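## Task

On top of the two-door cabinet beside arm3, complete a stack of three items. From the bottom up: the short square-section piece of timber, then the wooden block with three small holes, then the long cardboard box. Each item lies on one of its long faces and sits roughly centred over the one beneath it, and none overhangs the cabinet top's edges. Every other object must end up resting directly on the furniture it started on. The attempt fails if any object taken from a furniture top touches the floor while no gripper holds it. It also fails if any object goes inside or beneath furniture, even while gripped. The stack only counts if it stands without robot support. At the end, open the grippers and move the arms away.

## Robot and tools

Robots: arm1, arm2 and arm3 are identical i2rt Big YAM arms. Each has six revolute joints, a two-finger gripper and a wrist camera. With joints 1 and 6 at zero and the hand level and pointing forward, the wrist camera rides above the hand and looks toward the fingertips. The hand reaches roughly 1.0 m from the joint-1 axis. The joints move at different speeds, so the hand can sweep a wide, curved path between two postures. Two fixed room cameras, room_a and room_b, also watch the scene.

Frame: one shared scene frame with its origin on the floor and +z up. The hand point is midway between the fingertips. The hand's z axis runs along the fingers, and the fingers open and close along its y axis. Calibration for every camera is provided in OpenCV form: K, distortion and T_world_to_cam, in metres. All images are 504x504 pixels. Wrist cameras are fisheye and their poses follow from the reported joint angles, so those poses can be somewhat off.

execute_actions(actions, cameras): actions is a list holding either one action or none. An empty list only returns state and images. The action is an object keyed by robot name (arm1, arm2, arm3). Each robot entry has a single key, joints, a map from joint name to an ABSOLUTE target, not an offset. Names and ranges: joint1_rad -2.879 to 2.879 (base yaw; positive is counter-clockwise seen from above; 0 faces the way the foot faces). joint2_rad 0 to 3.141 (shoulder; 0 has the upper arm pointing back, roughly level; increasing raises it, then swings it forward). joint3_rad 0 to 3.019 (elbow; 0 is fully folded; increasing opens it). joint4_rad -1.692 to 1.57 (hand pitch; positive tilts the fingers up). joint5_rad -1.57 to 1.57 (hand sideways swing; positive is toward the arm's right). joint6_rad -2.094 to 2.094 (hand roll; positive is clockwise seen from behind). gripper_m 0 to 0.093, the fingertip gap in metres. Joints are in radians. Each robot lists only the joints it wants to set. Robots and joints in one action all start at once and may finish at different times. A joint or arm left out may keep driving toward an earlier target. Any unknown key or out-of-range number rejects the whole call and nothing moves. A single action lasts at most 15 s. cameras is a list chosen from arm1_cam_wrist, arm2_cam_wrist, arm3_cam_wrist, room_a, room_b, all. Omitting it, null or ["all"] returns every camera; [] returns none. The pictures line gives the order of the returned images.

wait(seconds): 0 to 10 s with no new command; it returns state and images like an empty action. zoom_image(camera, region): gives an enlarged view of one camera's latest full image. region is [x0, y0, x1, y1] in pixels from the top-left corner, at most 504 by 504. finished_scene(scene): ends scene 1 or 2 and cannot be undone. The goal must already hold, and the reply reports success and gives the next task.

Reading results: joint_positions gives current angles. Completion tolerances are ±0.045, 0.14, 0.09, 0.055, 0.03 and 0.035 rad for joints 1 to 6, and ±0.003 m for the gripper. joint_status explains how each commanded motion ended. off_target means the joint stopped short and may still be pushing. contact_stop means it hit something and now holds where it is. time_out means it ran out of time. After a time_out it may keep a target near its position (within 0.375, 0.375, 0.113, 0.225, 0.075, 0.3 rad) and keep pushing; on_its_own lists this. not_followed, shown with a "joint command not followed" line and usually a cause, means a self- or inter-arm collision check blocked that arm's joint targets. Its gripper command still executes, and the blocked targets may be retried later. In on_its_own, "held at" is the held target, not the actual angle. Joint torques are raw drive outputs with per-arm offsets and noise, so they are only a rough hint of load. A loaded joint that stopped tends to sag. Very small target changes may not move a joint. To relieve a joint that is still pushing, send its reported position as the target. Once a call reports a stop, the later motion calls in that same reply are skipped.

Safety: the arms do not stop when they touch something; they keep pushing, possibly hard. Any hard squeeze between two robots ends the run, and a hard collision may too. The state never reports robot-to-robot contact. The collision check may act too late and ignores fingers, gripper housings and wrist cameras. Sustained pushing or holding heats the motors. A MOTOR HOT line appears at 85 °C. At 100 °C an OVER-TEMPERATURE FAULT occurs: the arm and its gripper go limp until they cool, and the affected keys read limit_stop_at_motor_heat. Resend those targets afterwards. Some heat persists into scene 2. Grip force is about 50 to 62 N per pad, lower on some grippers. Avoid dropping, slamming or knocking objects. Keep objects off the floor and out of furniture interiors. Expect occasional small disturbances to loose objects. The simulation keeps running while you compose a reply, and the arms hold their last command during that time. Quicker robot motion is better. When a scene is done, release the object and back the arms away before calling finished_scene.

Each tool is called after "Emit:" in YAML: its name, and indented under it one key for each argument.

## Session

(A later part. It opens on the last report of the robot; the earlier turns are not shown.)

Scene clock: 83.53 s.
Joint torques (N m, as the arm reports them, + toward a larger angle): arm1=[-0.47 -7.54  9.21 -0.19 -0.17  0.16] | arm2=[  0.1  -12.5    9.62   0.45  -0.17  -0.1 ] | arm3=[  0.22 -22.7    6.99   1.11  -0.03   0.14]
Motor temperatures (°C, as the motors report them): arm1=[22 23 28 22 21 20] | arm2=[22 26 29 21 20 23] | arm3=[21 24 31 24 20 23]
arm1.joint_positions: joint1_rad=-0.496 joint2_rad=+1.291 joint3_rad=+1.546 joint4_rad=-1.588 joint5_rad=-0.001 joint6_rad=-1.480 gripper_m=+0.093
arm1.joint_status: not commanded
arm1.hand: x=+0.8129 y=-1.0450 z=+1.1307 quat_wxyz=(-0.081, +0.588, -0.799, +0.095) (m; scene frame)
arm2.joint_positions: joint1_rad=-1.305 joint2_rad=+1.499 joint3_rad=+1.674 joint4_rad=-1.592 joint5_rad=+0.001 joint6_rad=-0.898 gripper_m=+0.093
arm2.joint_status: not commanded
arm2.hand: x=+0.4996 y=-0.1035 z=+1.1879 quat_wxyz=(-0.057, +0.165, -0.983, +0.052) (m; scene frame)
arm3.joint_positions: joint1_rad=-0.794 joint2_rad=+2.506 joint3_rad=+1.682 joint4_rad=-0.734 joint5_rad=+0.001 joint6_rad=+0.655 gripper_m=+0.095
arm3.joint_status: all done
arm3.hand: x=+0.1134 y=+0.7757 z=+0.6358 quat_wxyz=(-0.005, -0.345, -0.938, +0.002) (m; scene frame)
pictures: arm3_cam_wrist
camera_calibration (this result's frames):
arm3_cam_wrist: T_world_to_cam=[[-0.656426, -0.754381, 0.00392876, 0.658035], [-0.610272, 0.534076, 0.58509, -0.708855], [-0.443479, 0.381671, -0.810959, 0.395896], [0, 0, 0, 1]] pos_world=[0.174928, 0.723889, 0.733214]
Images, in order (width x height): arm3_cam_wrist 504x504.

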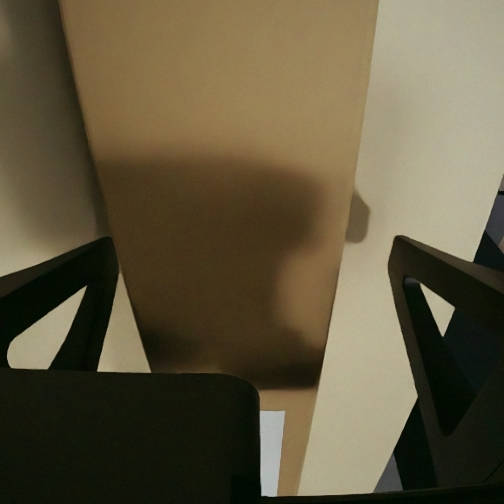

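Emit:
execute_actions:
  actions:
    - {"arm3":{"joints":{"gripper_m":0.03}}}
  cameras: []

Emit:
execute_actions:
  actions:
    - {"arm3":{"joints":{"joint2_rad":1.75,"joint4_rad":-1.52}}}
  cameras: []

Emit:
execute_actions:
  actions:
    - {"arm3":{"joints":{"joint1_rad":1.565,"joint6_rad":1.19}}}
  cameras: []

Emit:
execute_actions:
  actions:
    - {"arm3":{"joints":{"joint2_rad":1.85,"joint3_rad":1.66,"joint4_rad":-1.36}}}
  cameras: ["room_a","room_b","arm3_cam_wrist"]

Emit:
zoom_image:
  camera: "room_a"
  region: [350, 150, 500, 280]

Emit:
zoom_image:
  camera: "room_b"
  region: [225, 180, 315, 250]

Scene clock: 86.97 s.
Joint torques (N m, as the arm reports them, + toward a larger angle): arm1=[-0.64 -7.47  9.25 -0.19 -0.16  0.16] | arm2=[  0.14 -12.47   9.61   0.44  -0.16  -0.1 ] | arm3=[  0.49 -22.78   7.04   1.12  -0.01   0.12]
Motor temperatures (°C, as the motors report them): arm1=[22 23 29 22 21 20] | arm2=[22 26 29 21 20 23] | arm3=[21 24 31 24 20 23]
arm1.joint_positions: joint1_rad=-0.496 joint2_rad=+1.291 joint3_rad=+1.546 joint4_rad=-1.588 joint5_rad=-0.001 joint6_rad=-1.480 gripper_m=+0.093
arm1.joint_status: not commanded
arm1.hand: x=+0.8129 y=-1.0450 z=+1.1307 quat_wxyz=(-0.081, +0.588, -0.799, +0.095) (m; scene frame)
arm2.joint_positions: joint1_rad=-1.305 joint2_rad=+1.499 joint3_rad=+1.674 joint4_rad=-1.592 joint5_rad=+0.001 joint6_rad=-0.898 gripper_m=+0.093
arm2.joint_status: not commanded
arm2.hand: x=+0.4996 y=-0.1035 z=+1.1879 quat_wxyz=(-0.057, +0.165, -0.983, +0.052) (m; scene frame)
arm3.joint_positions: joint1_rad=-0.794 joint2_rad=+2.506 joint3_rad=+1.682 joint4_rad=-0.734 joint5_rad=+0.001 joint6_rad=+0.657 gripper_m=+0.049
arm3.joint_status: gripper_m off_target (ended at +0.049, target +0.030)
arm3.hand: x=+0.1135 y=+0.7757 z=+0.6358 quat_wxyz=(-0.005, -0.346, -0.938, +0.002) (m; scene frame)
pictures: none
No camera images: the call's "cameras" was empty. Leave "cameras" out to get every camera's image.

Scene clock: 88.57 s.
Joint torques (N m, as the arm reports them, + toward a larger angle): arm1=[-0.58 -7.49  9.2  -0.21 -0.17  0.16] | arm2=[  0.1  -12.52   9.61   0.45  -0.16  -0.1 ] | arm3=[  0.27 -15.91   8.83   0.03  -0.01   0.13]
Motor temperatures (°C, as the motors report them): arm1=[22 23 29 22 21 20] | arm2=[22 26 29 21 20 23] | arm3=[21 24 31 24 20 23]
arm1.joint_positions: joint1_rad=-0.496 joint2_rad=+1.291 joint3_rad=+1.546 joint4_rad=-1.588 joint5_rad=-0.001 joint6_rad=-1.480 gripper_m=+0.093
arm1.joint_status: not commanded
arm1.hand: x=+0.8129 y=-1.0450 z=+1.1307 quat_wxyz=(-0.081, +0.588, -0.799, +0.095) (m; scene frame)
arm2.joint_positions: joint1_rad=-1.305 joint2_rad=+1.499 joint3_rad=+1.674 joint4_rad=-1.592 joint5_rad=+0.001 joint6_rad=-0.898 gripper_m=+0.093
arm2.joint_status: not commanded
arm2.hand: x=+0.4996 y=-0.1035 z=+1.1879 quat_wxyz=(-0.057, +0.165, -0.983, +0.052) (m; scene frame)
arm3.joint_positions: joint1_rad=-0.794 joint2_rad=+1.749 joint3_rad=+1.691 joint4_rad=-1.506 joint5_rad=+0.001 joint6_rad=+0.657 gripper_m=+0.049
arm3.joint_status: all done
arm3.hand: x=+0.0252 y=+0.7825 z=+1.0852 quat_wxyz=(-0.002, -0.346, -0.938, +0.003) (m; scene frame)
pictures: none
No camera images: the call's "cameras" was empty. Leave "cameras" out to get every camera's image.

Scene clock: 90.90 s.
Joint torques (N m, as the arm reports them, + toward a larger angle): arm1=[-0.49 -7.44  9.23 -0.17 -0.17  0.15] | arm2=[  0.16 -12.45   9.61   0.45  -0.16  -0.1 ] | arm3=[ -0.5  -16.35   8.81  -0.02   0.08   0.15]
Motor temperatures (°C, as the motors report them): arm1=[22 23 29 22 21 20] | arm2=[22 26 29 21 20 23] | arm3=[21 24 31 24 20 23]
arm1.joint_positions: joint1_rad=-0.496 joint2_rad=+1.291 joint3_rad=+1.546 joint4_rad=-1.588 joint5_rad=-0.001 joint6_rad=-1.480 gripper_m=+0.093
arm1.joint_status: not commanded
arm1.hand: x=+0.8129 y=-1.0450 z=+1.1307 quat_wxyz=(-0.081, +0.588, -0.799, +0.095) (m; scene frame)
arm2.joint_positions: joint1_rad=-1.305 joint2_rad=+1.499 joint3_rad=+1.674 joint4_rad=-1.592 joint5_rad=+0.001 joint6_rad=-0.898 gripper_m=+0.093
arm2.joint_status: not commanded
arm2.hand: x=+0.4996 y=-0.1035 z=+1.1879 quat_wxyz=(-0.057, +0.165, -0.983, +0.052) (m; scene frame)
arm3.joint_positions: joint1_rad=+1.573 joint2_rad=+1.756 joint3_rad=+1.691 joint4_rad=-1.506 joint5_rad=-0.001 joint6_rad=+1.174 gripper_m=+0.049
arm3.joint_status: all done
arm3.hand: x=-0.8788 y=+1.2064 z=+1.0839 quat_wxyz=(+0.004, +0.541, -0.841, +0.001) (m; scene frame)
pictures: none
No camera images: the call's "cameras" was empty. Leave "cameras" out to get every camera's image.

Scene clock: 92.13 s.
Joint torques (N m, as the arm reports them, + toward a larger angle): arm1=[-0.6  -7.52  9.21 -0.16 -0.17  0.16] | arm2=[  0.14 -12.47   9.61   0.45  -0.17  -0.1 ] | arm3=[ -0.45 -18.45   8.     1.08   0.09   0.14]
Motor temperatures (°C, as the motors report them): arm1=[22 23 29 22 21 20] | arm2=[22 26 29 21 20 23] | arm3=[21 24 31 24 20 23]
arm1.joint_positions: joint1_rad=-0.496 joint2_rad=+1.291 joint3_rad=+1.546 joint4_rad=-1.588 joint5_rad=-0.001 joint6_rad=-1.480 gripper_m=+0.093
arm1.joint_status: not commanded
arm1.hand: x=+0.8129 y=-1.0450 z=+1.1307 quat_wxyz=(-0.081, +0.588, -0.799, +0.095) (m; scene frame)
arm2.joint_positions: joint1_rad=-1.305 joint2_rad=+1.499 joint3_rad=+1.674 joint4_rad=-1.592 joint5_rad=+0.001 joint6_rad=-0.898 gripper_m=+0.093
arm2.joint_status: not commanded
arm2.hand: x=+0.4996 y=-0.1035 z=+1.1879 quat_wxyz=(-0.057, +0.165, -0.983, +0.052) (m; scene frame)
arm3.joint_positions: joint1_rad=+1.573 joint2_rad=+1.864 joint3_rad=+1.651 joint4_rad=-1.375 joint5_rad=-0.001 joint6_rad=+1.175 gripper_m=+0.049
arm3.joint_status: all done
arm3.hand: x=-0.8967 y=+1.2250 z=+1.0110 quat_wxyz=(+0.002, +0.540, -0.841, +0.010) (m; scene frame)
pictures: arm3_cam_wrist, room_a, room_b
camera_calibration (this result's frames):
arm3_cam_wrist: T_world_to_cam=[[0.904807, -0.425475, 0.0172076, 1.31614], [-0.348408, -0.716475, 0.60438, -0.0375552], [-0.24482, -0.552842, -0.796511, 1.38904], [0, 0, 0, 1]] pos_world=[-0.863868, 1.301, 1.10644]
Images, in order (width x height): arm3_cam_wrist 504x504, room_a 504x504, room_b 504x504.

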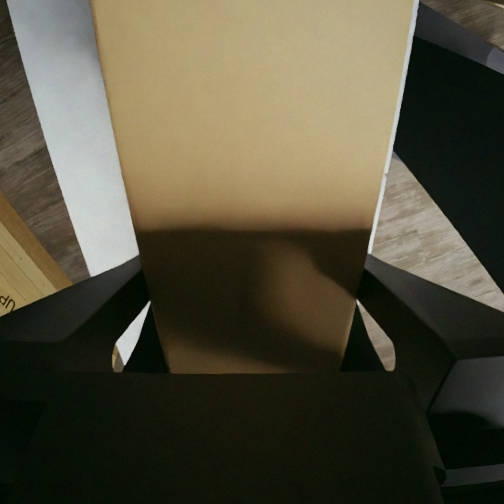

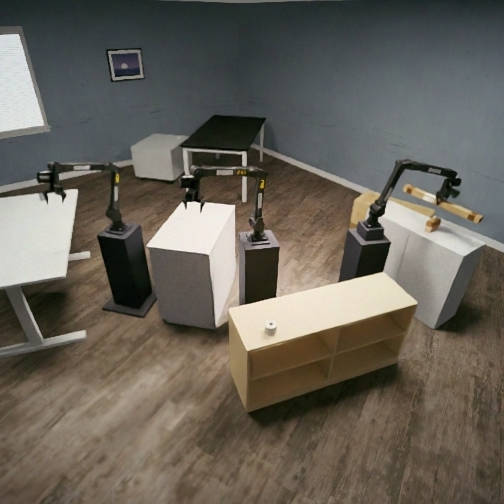

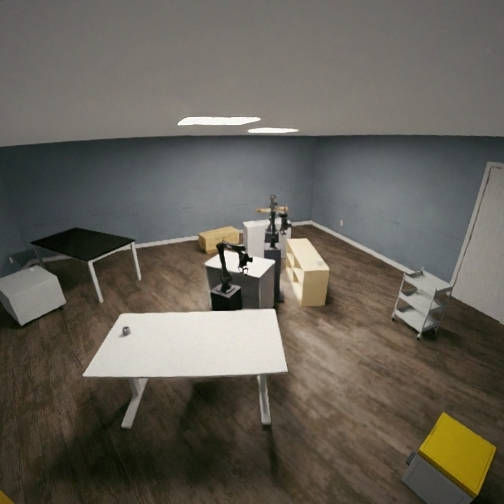

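Region (350, 150, 500, 280) of room_a's 504x504 image, scaled by 3.360, with more detail than that image has; it fills the top 437 rows of this view, and the rest is white.

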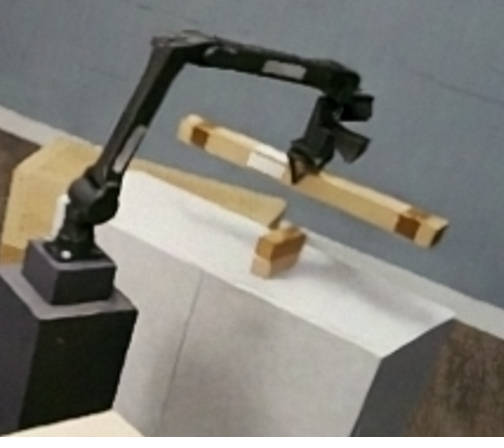

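Region (225, 180, 315, 250) of room_b's 504x504 image, scaled by 5.600, with more detail than that image has.

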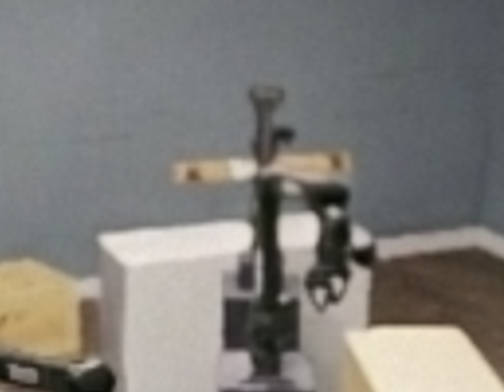

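Emit:
execute_actions:
  actions:
    - {"arm3":{"joints":{"joint2_rad":1.965,"joint3_rad":1.51,"joint4_rad":-1.08}}}
  cameras: ["room_a","arm3_cam_wrist"]

Emit:
zoom_image:
  camera: "room_a"
  region: [380, 170, 500, 270]

Scene clock: 94.43 s.
Joint torques (N m, as the arm reports them, + toward a larger angle): arm1=[-0.56 -7.52  9.2  -0.21 -0.17  0.15] | arm2=[  0.11 -12.54   9.61   0.45  -0.16  -0.1 ] | arm3=[ -0.64 -19.88   7.66   1.12   0.05   0.13]
Motor temperatures (°C, as the motors report them): arm1=[22 23 29 22 21 20] | arm2=[22 26 29 21 20 23] | arm3=[21 24 31 24 20 23]
arm1.joint_positions: joint1_rad=-0.496 joint2_rad=+1.291 joint3_rad=+1.546 joint4_rad=-1.588 joint5_rad=-0.001 joint6_rad=-1.480 gripper_m=+0.093
arm1.joint_status: not commanded
arm1.hand: x=+0.8129 y=-1.0450 z=+1.1307 quat_wxyz=(-0.081, +0.588, -0.799, +0.095) (m; scene frame)
arm2.joint_positions: joint1_rad=-1.305 joint2_rad=+1.499 joint3_rad=+1.674 joint4_rad=-1.592 joint5_rad=+0.001 joint6_rad=-0.898 gripper_m=+0.093
arm2.joint_status: not commanded
arm2.hand: x=+0.4996 y=-0.1035 z=+1.1879 quat_wxyz=(-0.057, +0.165, -0.983, +0.052) (m; scene frame)
arm3.joint_positions: joint1_rad=+1.573 joint2_rad=+1.991 joint3_rad=+1.495 joint4_rad=-1.095 joint5_rad=+0.000 joint6_rad=+1.176 gripper_m=+0.049
arm3.joint_status: all done
arm3.hand: x=-0.9000 y=+1.2275 z=+0.8856 quat_wxyz=(+0.002, +0.540, -0.841, +0.010) (m; scene frame)
pictures: arm3_cam_wrist, room_a
camera_calibration (this result's frames):
arm3_cam_wrist: T_world_to_cam=[[0.904622, -0.425778, 0.0192668, 1.32071], [-0.349787, -0.71582, 0.60436, 0.0367962], [-0.243532, -0.553457, -0.796479, 1.29162], [0, 0, 0, 1]] pos_world=[-0.86732, 1.30352, 0.981061]
Images, in order (width x height): arm3_cam_wrist 504x504, room_a 504x504.

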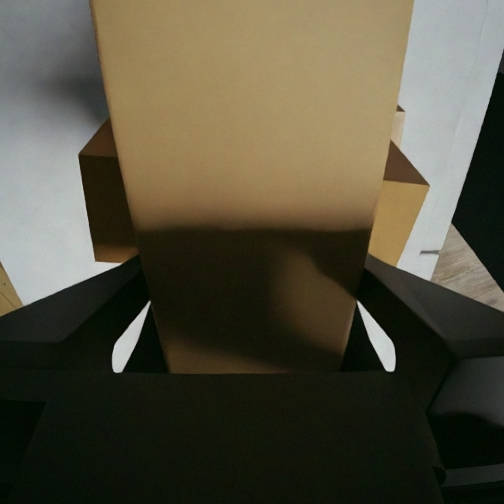

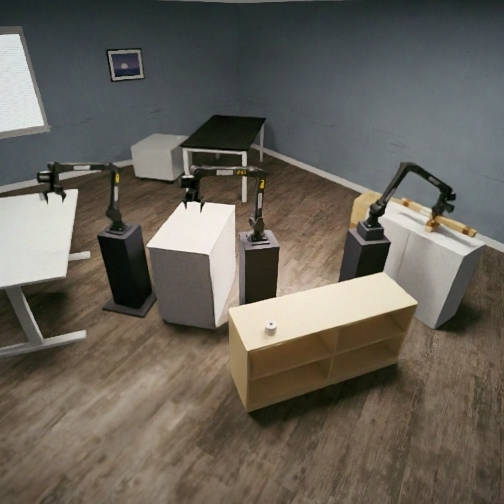

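Region (380, 170, 500, 270) of room_a's 504x504 image, scaled by 4.200, with more detail than that image has.

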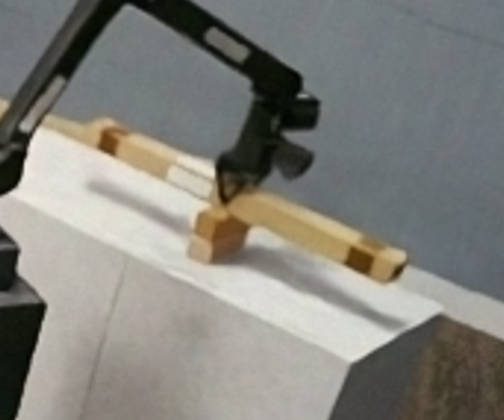

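Emit:
execute_actions:
  actions:
    - {"arm3":{"joints":{"joint3_rad":1.45,"joint4_rad":-1.02}}}
  cameras: ["room_a","arm3_cam_wrist"]

Emit:
zoom_image:
  camera: "room_a"
  region: [380, 170, 500, 270]

Scene clock: 96.20 s.
Joint torques (N m, as the arm reports them, + toward a larger angle): arm1=[-0.59 -7.65  9.22 -0.18 -0.17  0.15] | arm2=[  0.08 -12.5    9.61   0.45  -0.16  -0.1 ] | arm3=[ -0.5  -19.04   5.57   1.21   0.03   0.14]
Motor temperatures (°C, as the motors report them): arm1=[22 23 29 22 21 20] | arm2=[22 26 29 21 20 23] | arm3=[21 25 31 24 20 23]
arm1.joint_positions: joint1_rad=-0.496 joint2_rad=+1.291 joint3_rad=+1.546 joint4_rad=-1.588 joint5_rad=-0.001 joint6_rad=-1.480 gripper_m=+0.093
arm1.joint_status: not commanded
arm1.hand: x=+0.8129 y=-1.0450 z=+1.1307 quat_wxyz=(-0.081, +0.588, -0.799, +0.095) (m; scene frame)
arm2.joint_positions: joint1_rad=-1.305 joint2_rad=+1.499 joint3_rad=+1.674 joint4_rad=-1.592 joint5_rad=+0.001 joint6_rad=-0.898 gripper_m=+0.093
arm2.joint_status: not commanded
arm2.hand: x=+0.4996 y=-0.1035 z=+1.1879 quat_wxyz=(-0.057, +0.165, -0.983, +0.052) (m; scene frame)
arm3.joint_positions: joint1_rad=+1.573 joint2_rad=+1.979 joint3_rad=+1.466 joint4_rad=-1.038 joint5_rad=+0.001 joint6_rad=+1.176 gripper_m=+0.049
arm3.joint_status: all done
arm3.hand: x=-0.9020 y=+1.2297 z=+0.8824 quat_wxyz=(+0.005, +0.540, -0.842, -0.010) (m; scene frame)
pictures: arm3_cam_wrist, room_a
camera_calibration (this result's frames):
arm3_cam_wrist: T_world_to_cam=[[0.904355, -0.426404, -0.017928, 1.35686], [-0.334191, -0.733658, 0.59166, 0.0868907], [-0.265439, -0.52908, -0.805988, 1.2485], [0, 0, 0, 1]] pos_world=[-0.866642, 1.30287, 0.97919]
Images, in order (width x height): arm3_cam_wrist 504x504, room_a 504x504.

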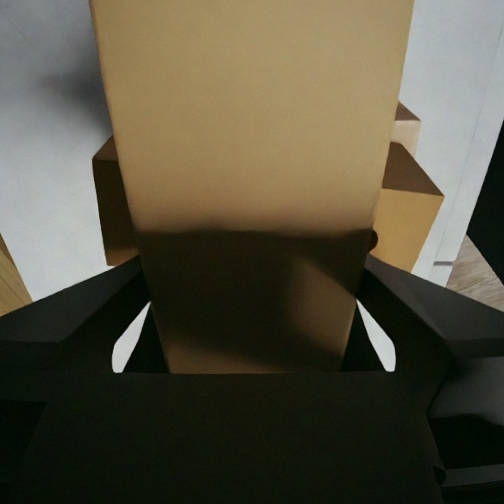

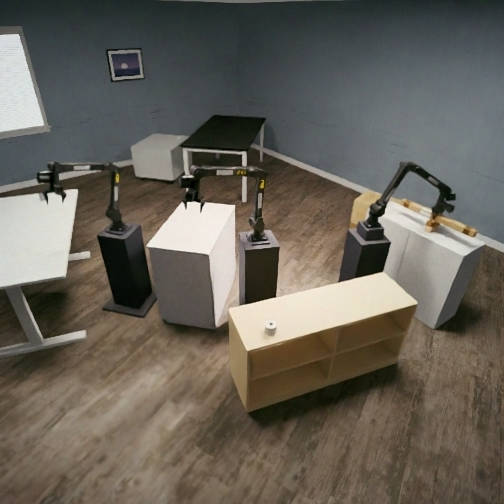

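Region (380, 170, 500, 270) of room_a's 504x504 image, scaled by 4.200, with more detail than that image has.

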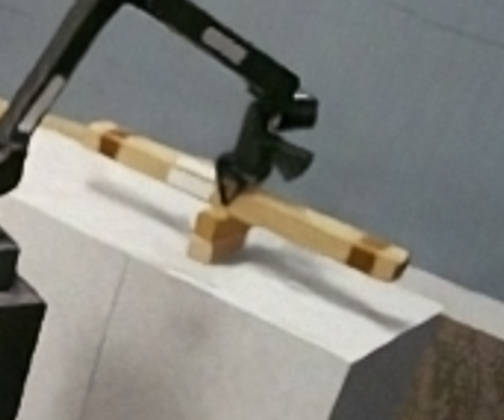

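Likely in contact. Release.

Emit:
execute_actions:
  actions:
    - {"arm3":{"joints":{"joint3_rad":1.475,"gripper_m":0.093}}}
  cameras: []

Emit:
execute_actions:
  actions:
    - {"arm3":{"joints":{"joint2_rad":1.85,"joint3_rad":1.66,"joint4_rad":-1.36}}}
  cameras: ["room_a","arm3_cam_wrist"]

Emit:
zoom_image:
  camera: "room_a"
  region: [380, 170, 500, 270]

Scene clock: 98.40 s.
Joint torques (N m, as the arm reports them, + toward a larger angle): arm1=[-0.52 -7.5   9.22 -0.17 -0.16  0.16] | arm2=[  0.09 -12.48   9.6    0.45  -0.16  -0.1 ] | arm3=[ -0.42 -19.07   7.08   1.14   0.03   0.13]
Motor temperatures (°C, as the motors report them): arm1=[22 23 29 22 21 20] | arm2=[22 26 29 21 20 23] | arm3=[21 25 30 24 20 23]
arm1.joint_positions: joint1_rad=-0.496 joint2_rad=+1.291 joint3_rad=+1.546 joint4_rad=-1.588 joint5_rad=-0.001 joint6_rad=-1.480 gripper_m=+0.093
arm1.joint_status: not commanded
arm1.hand: x=+0.8129 y=-1.0450 z=+1.1307 quat_wxyz=(-0.081, +0.588, -0.799, +0.095) (m; scene frame)
arm2.joint_positions: joint1_rad=-1.305 joint2_rad=+1.499 joint3_rad=+1.674 joint4_rad=-1.592 joint5_rad=+0.001 joint6_rad=-0.898 gripper_m=+0.093
arm2.joint_status: not commanded
arm2.hand: x=+0.4996 y=-0.1035 z=+1.1879 quat_wxyz=(-0.057, +0.165, -0.983, +0.052) (m; scene frame)
arm3.joint_positions: joint1_rad=+1.573 joint2_rad=+1.979 joint3_rad=+1.466 joint4_rad=-1.035 joint5_rad=+0.001 joint6_rad=+1.176 gripper_m=+0.093
arm3.joint_status: all done
arm3.hand: x=-0.9024 y=+1.2302 z=+0.8824 quat_wxyz=(+0.005, +0.540, -0.842, -0.011) (m; scene frame)
pictures: none
No camera images: the call's "cameras" was empty. Leave "cameras" out to get every camera's image.

Scene clock: 99.50 s.
Joint torques (N m, as the arm reports them, + toward a larger angle): arm1=[-0.62 -7.61  9.19 -0.2  -0.16  0.17] | arm2=[  0.12 -12.46   9.62   0.45  -0.16  -0.1 ] | arm3=[ -0.57 -16.16   9.92  -0.05   0.03   0.13]
Motor temperatures (°C, as the motors report them): arm1=[22 23 29 22 21 20] | arm2=[22 26 29 21 20 23] | arm3=[21 25 31 24 20 23]
arm1.joint_positions: joint1_rad=-0.496 joint2_rad=+1.291 joint3_rad=+1.546 joint4_rad=-1.588 joint5_rad=-0.001 joint6_rad=-1.480 gripper_m=+0.093
arm1.joint_status: not commanded
arm1.hand: x=+0.8129 y=-1.0450 z=+1.1307 quat_wxyz=(-0.081, +0.588, -0.799, +0.095) (m; scene frame)
arm2.joint_positions: joint1_rad=-1.305 joint2_rad=+1.499 joint3_rad=+1.674 joint4_rad=-1.592 joint5_rad=+0.001 joint6_rad=-0.898 gripper_m=+0.093
arm2.joint_status: not commanded
arm2.hand: x=+0.4996 y=-0.1035 z=+1.1879 quat_wxyz=(-0.057, +0.165, -0.983, +0.052) (m; scene frame)
arm3.joint_positions: joint1_rad=+1.573 joint2_rad=+1.845 joint3_rad=+1.622 joint4_rad=-1.346 joint5_rad=+0.001 joint6_rad=+1.176 gripper_m=+0.093
arm3.joint_status: all done
arm3.hand: x=-0.8949 y=+1.2234 z=+1.0107 quat_wxyz=(+0.003, +0.540, -0.842, +0.000) (m; scene frame)
pictures: arm3_cam_wrist, room_a
camera_calibration (this result's frames):
arm3_cam_wrist: T_world_to_cam=[[0.904367, -0.426756, -0.000596856, 1.33291], [-0.341915, -0.725411, 0.597388, -0.0140722], [-0.255372, -0.540054, -0.801952, 1.36874], [0, 0, 0, 1]] pos_world=[-0.860715, 1.29781, 1.10687]
Images, in order (width x height): arm3_cam_wrist 504x504, room_a 504x504.

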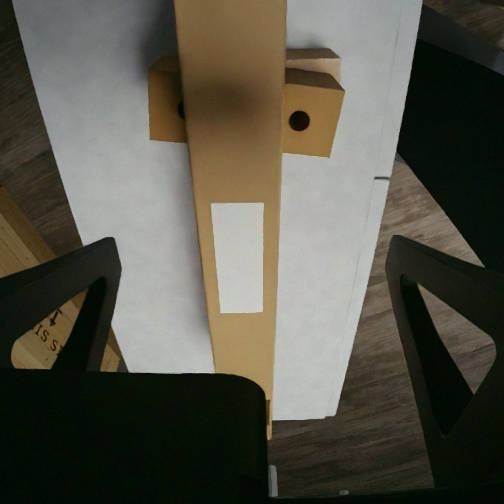

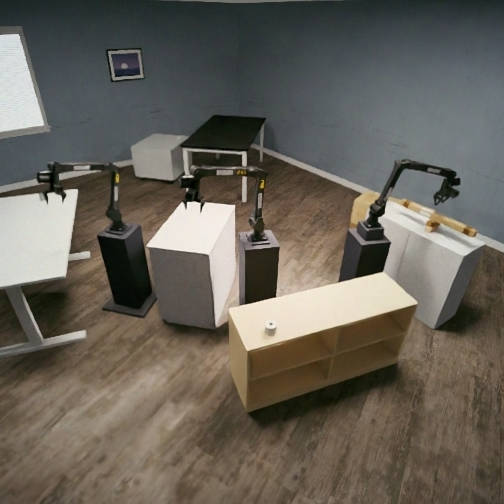

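Region (380, 170, 500, 270) of room_a's 504x504 image, scaled by 4.200, with more detail than that image has.

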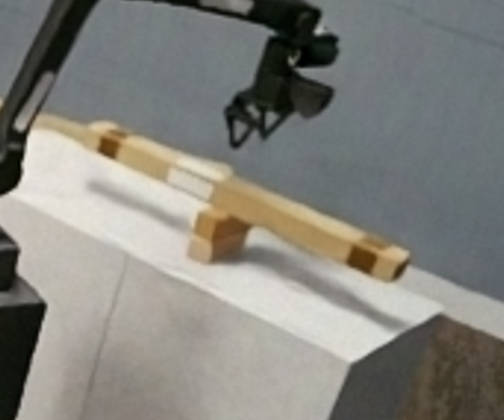

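Emit:
finished_scene:
  scene: 1

The scene is finished: the task was done.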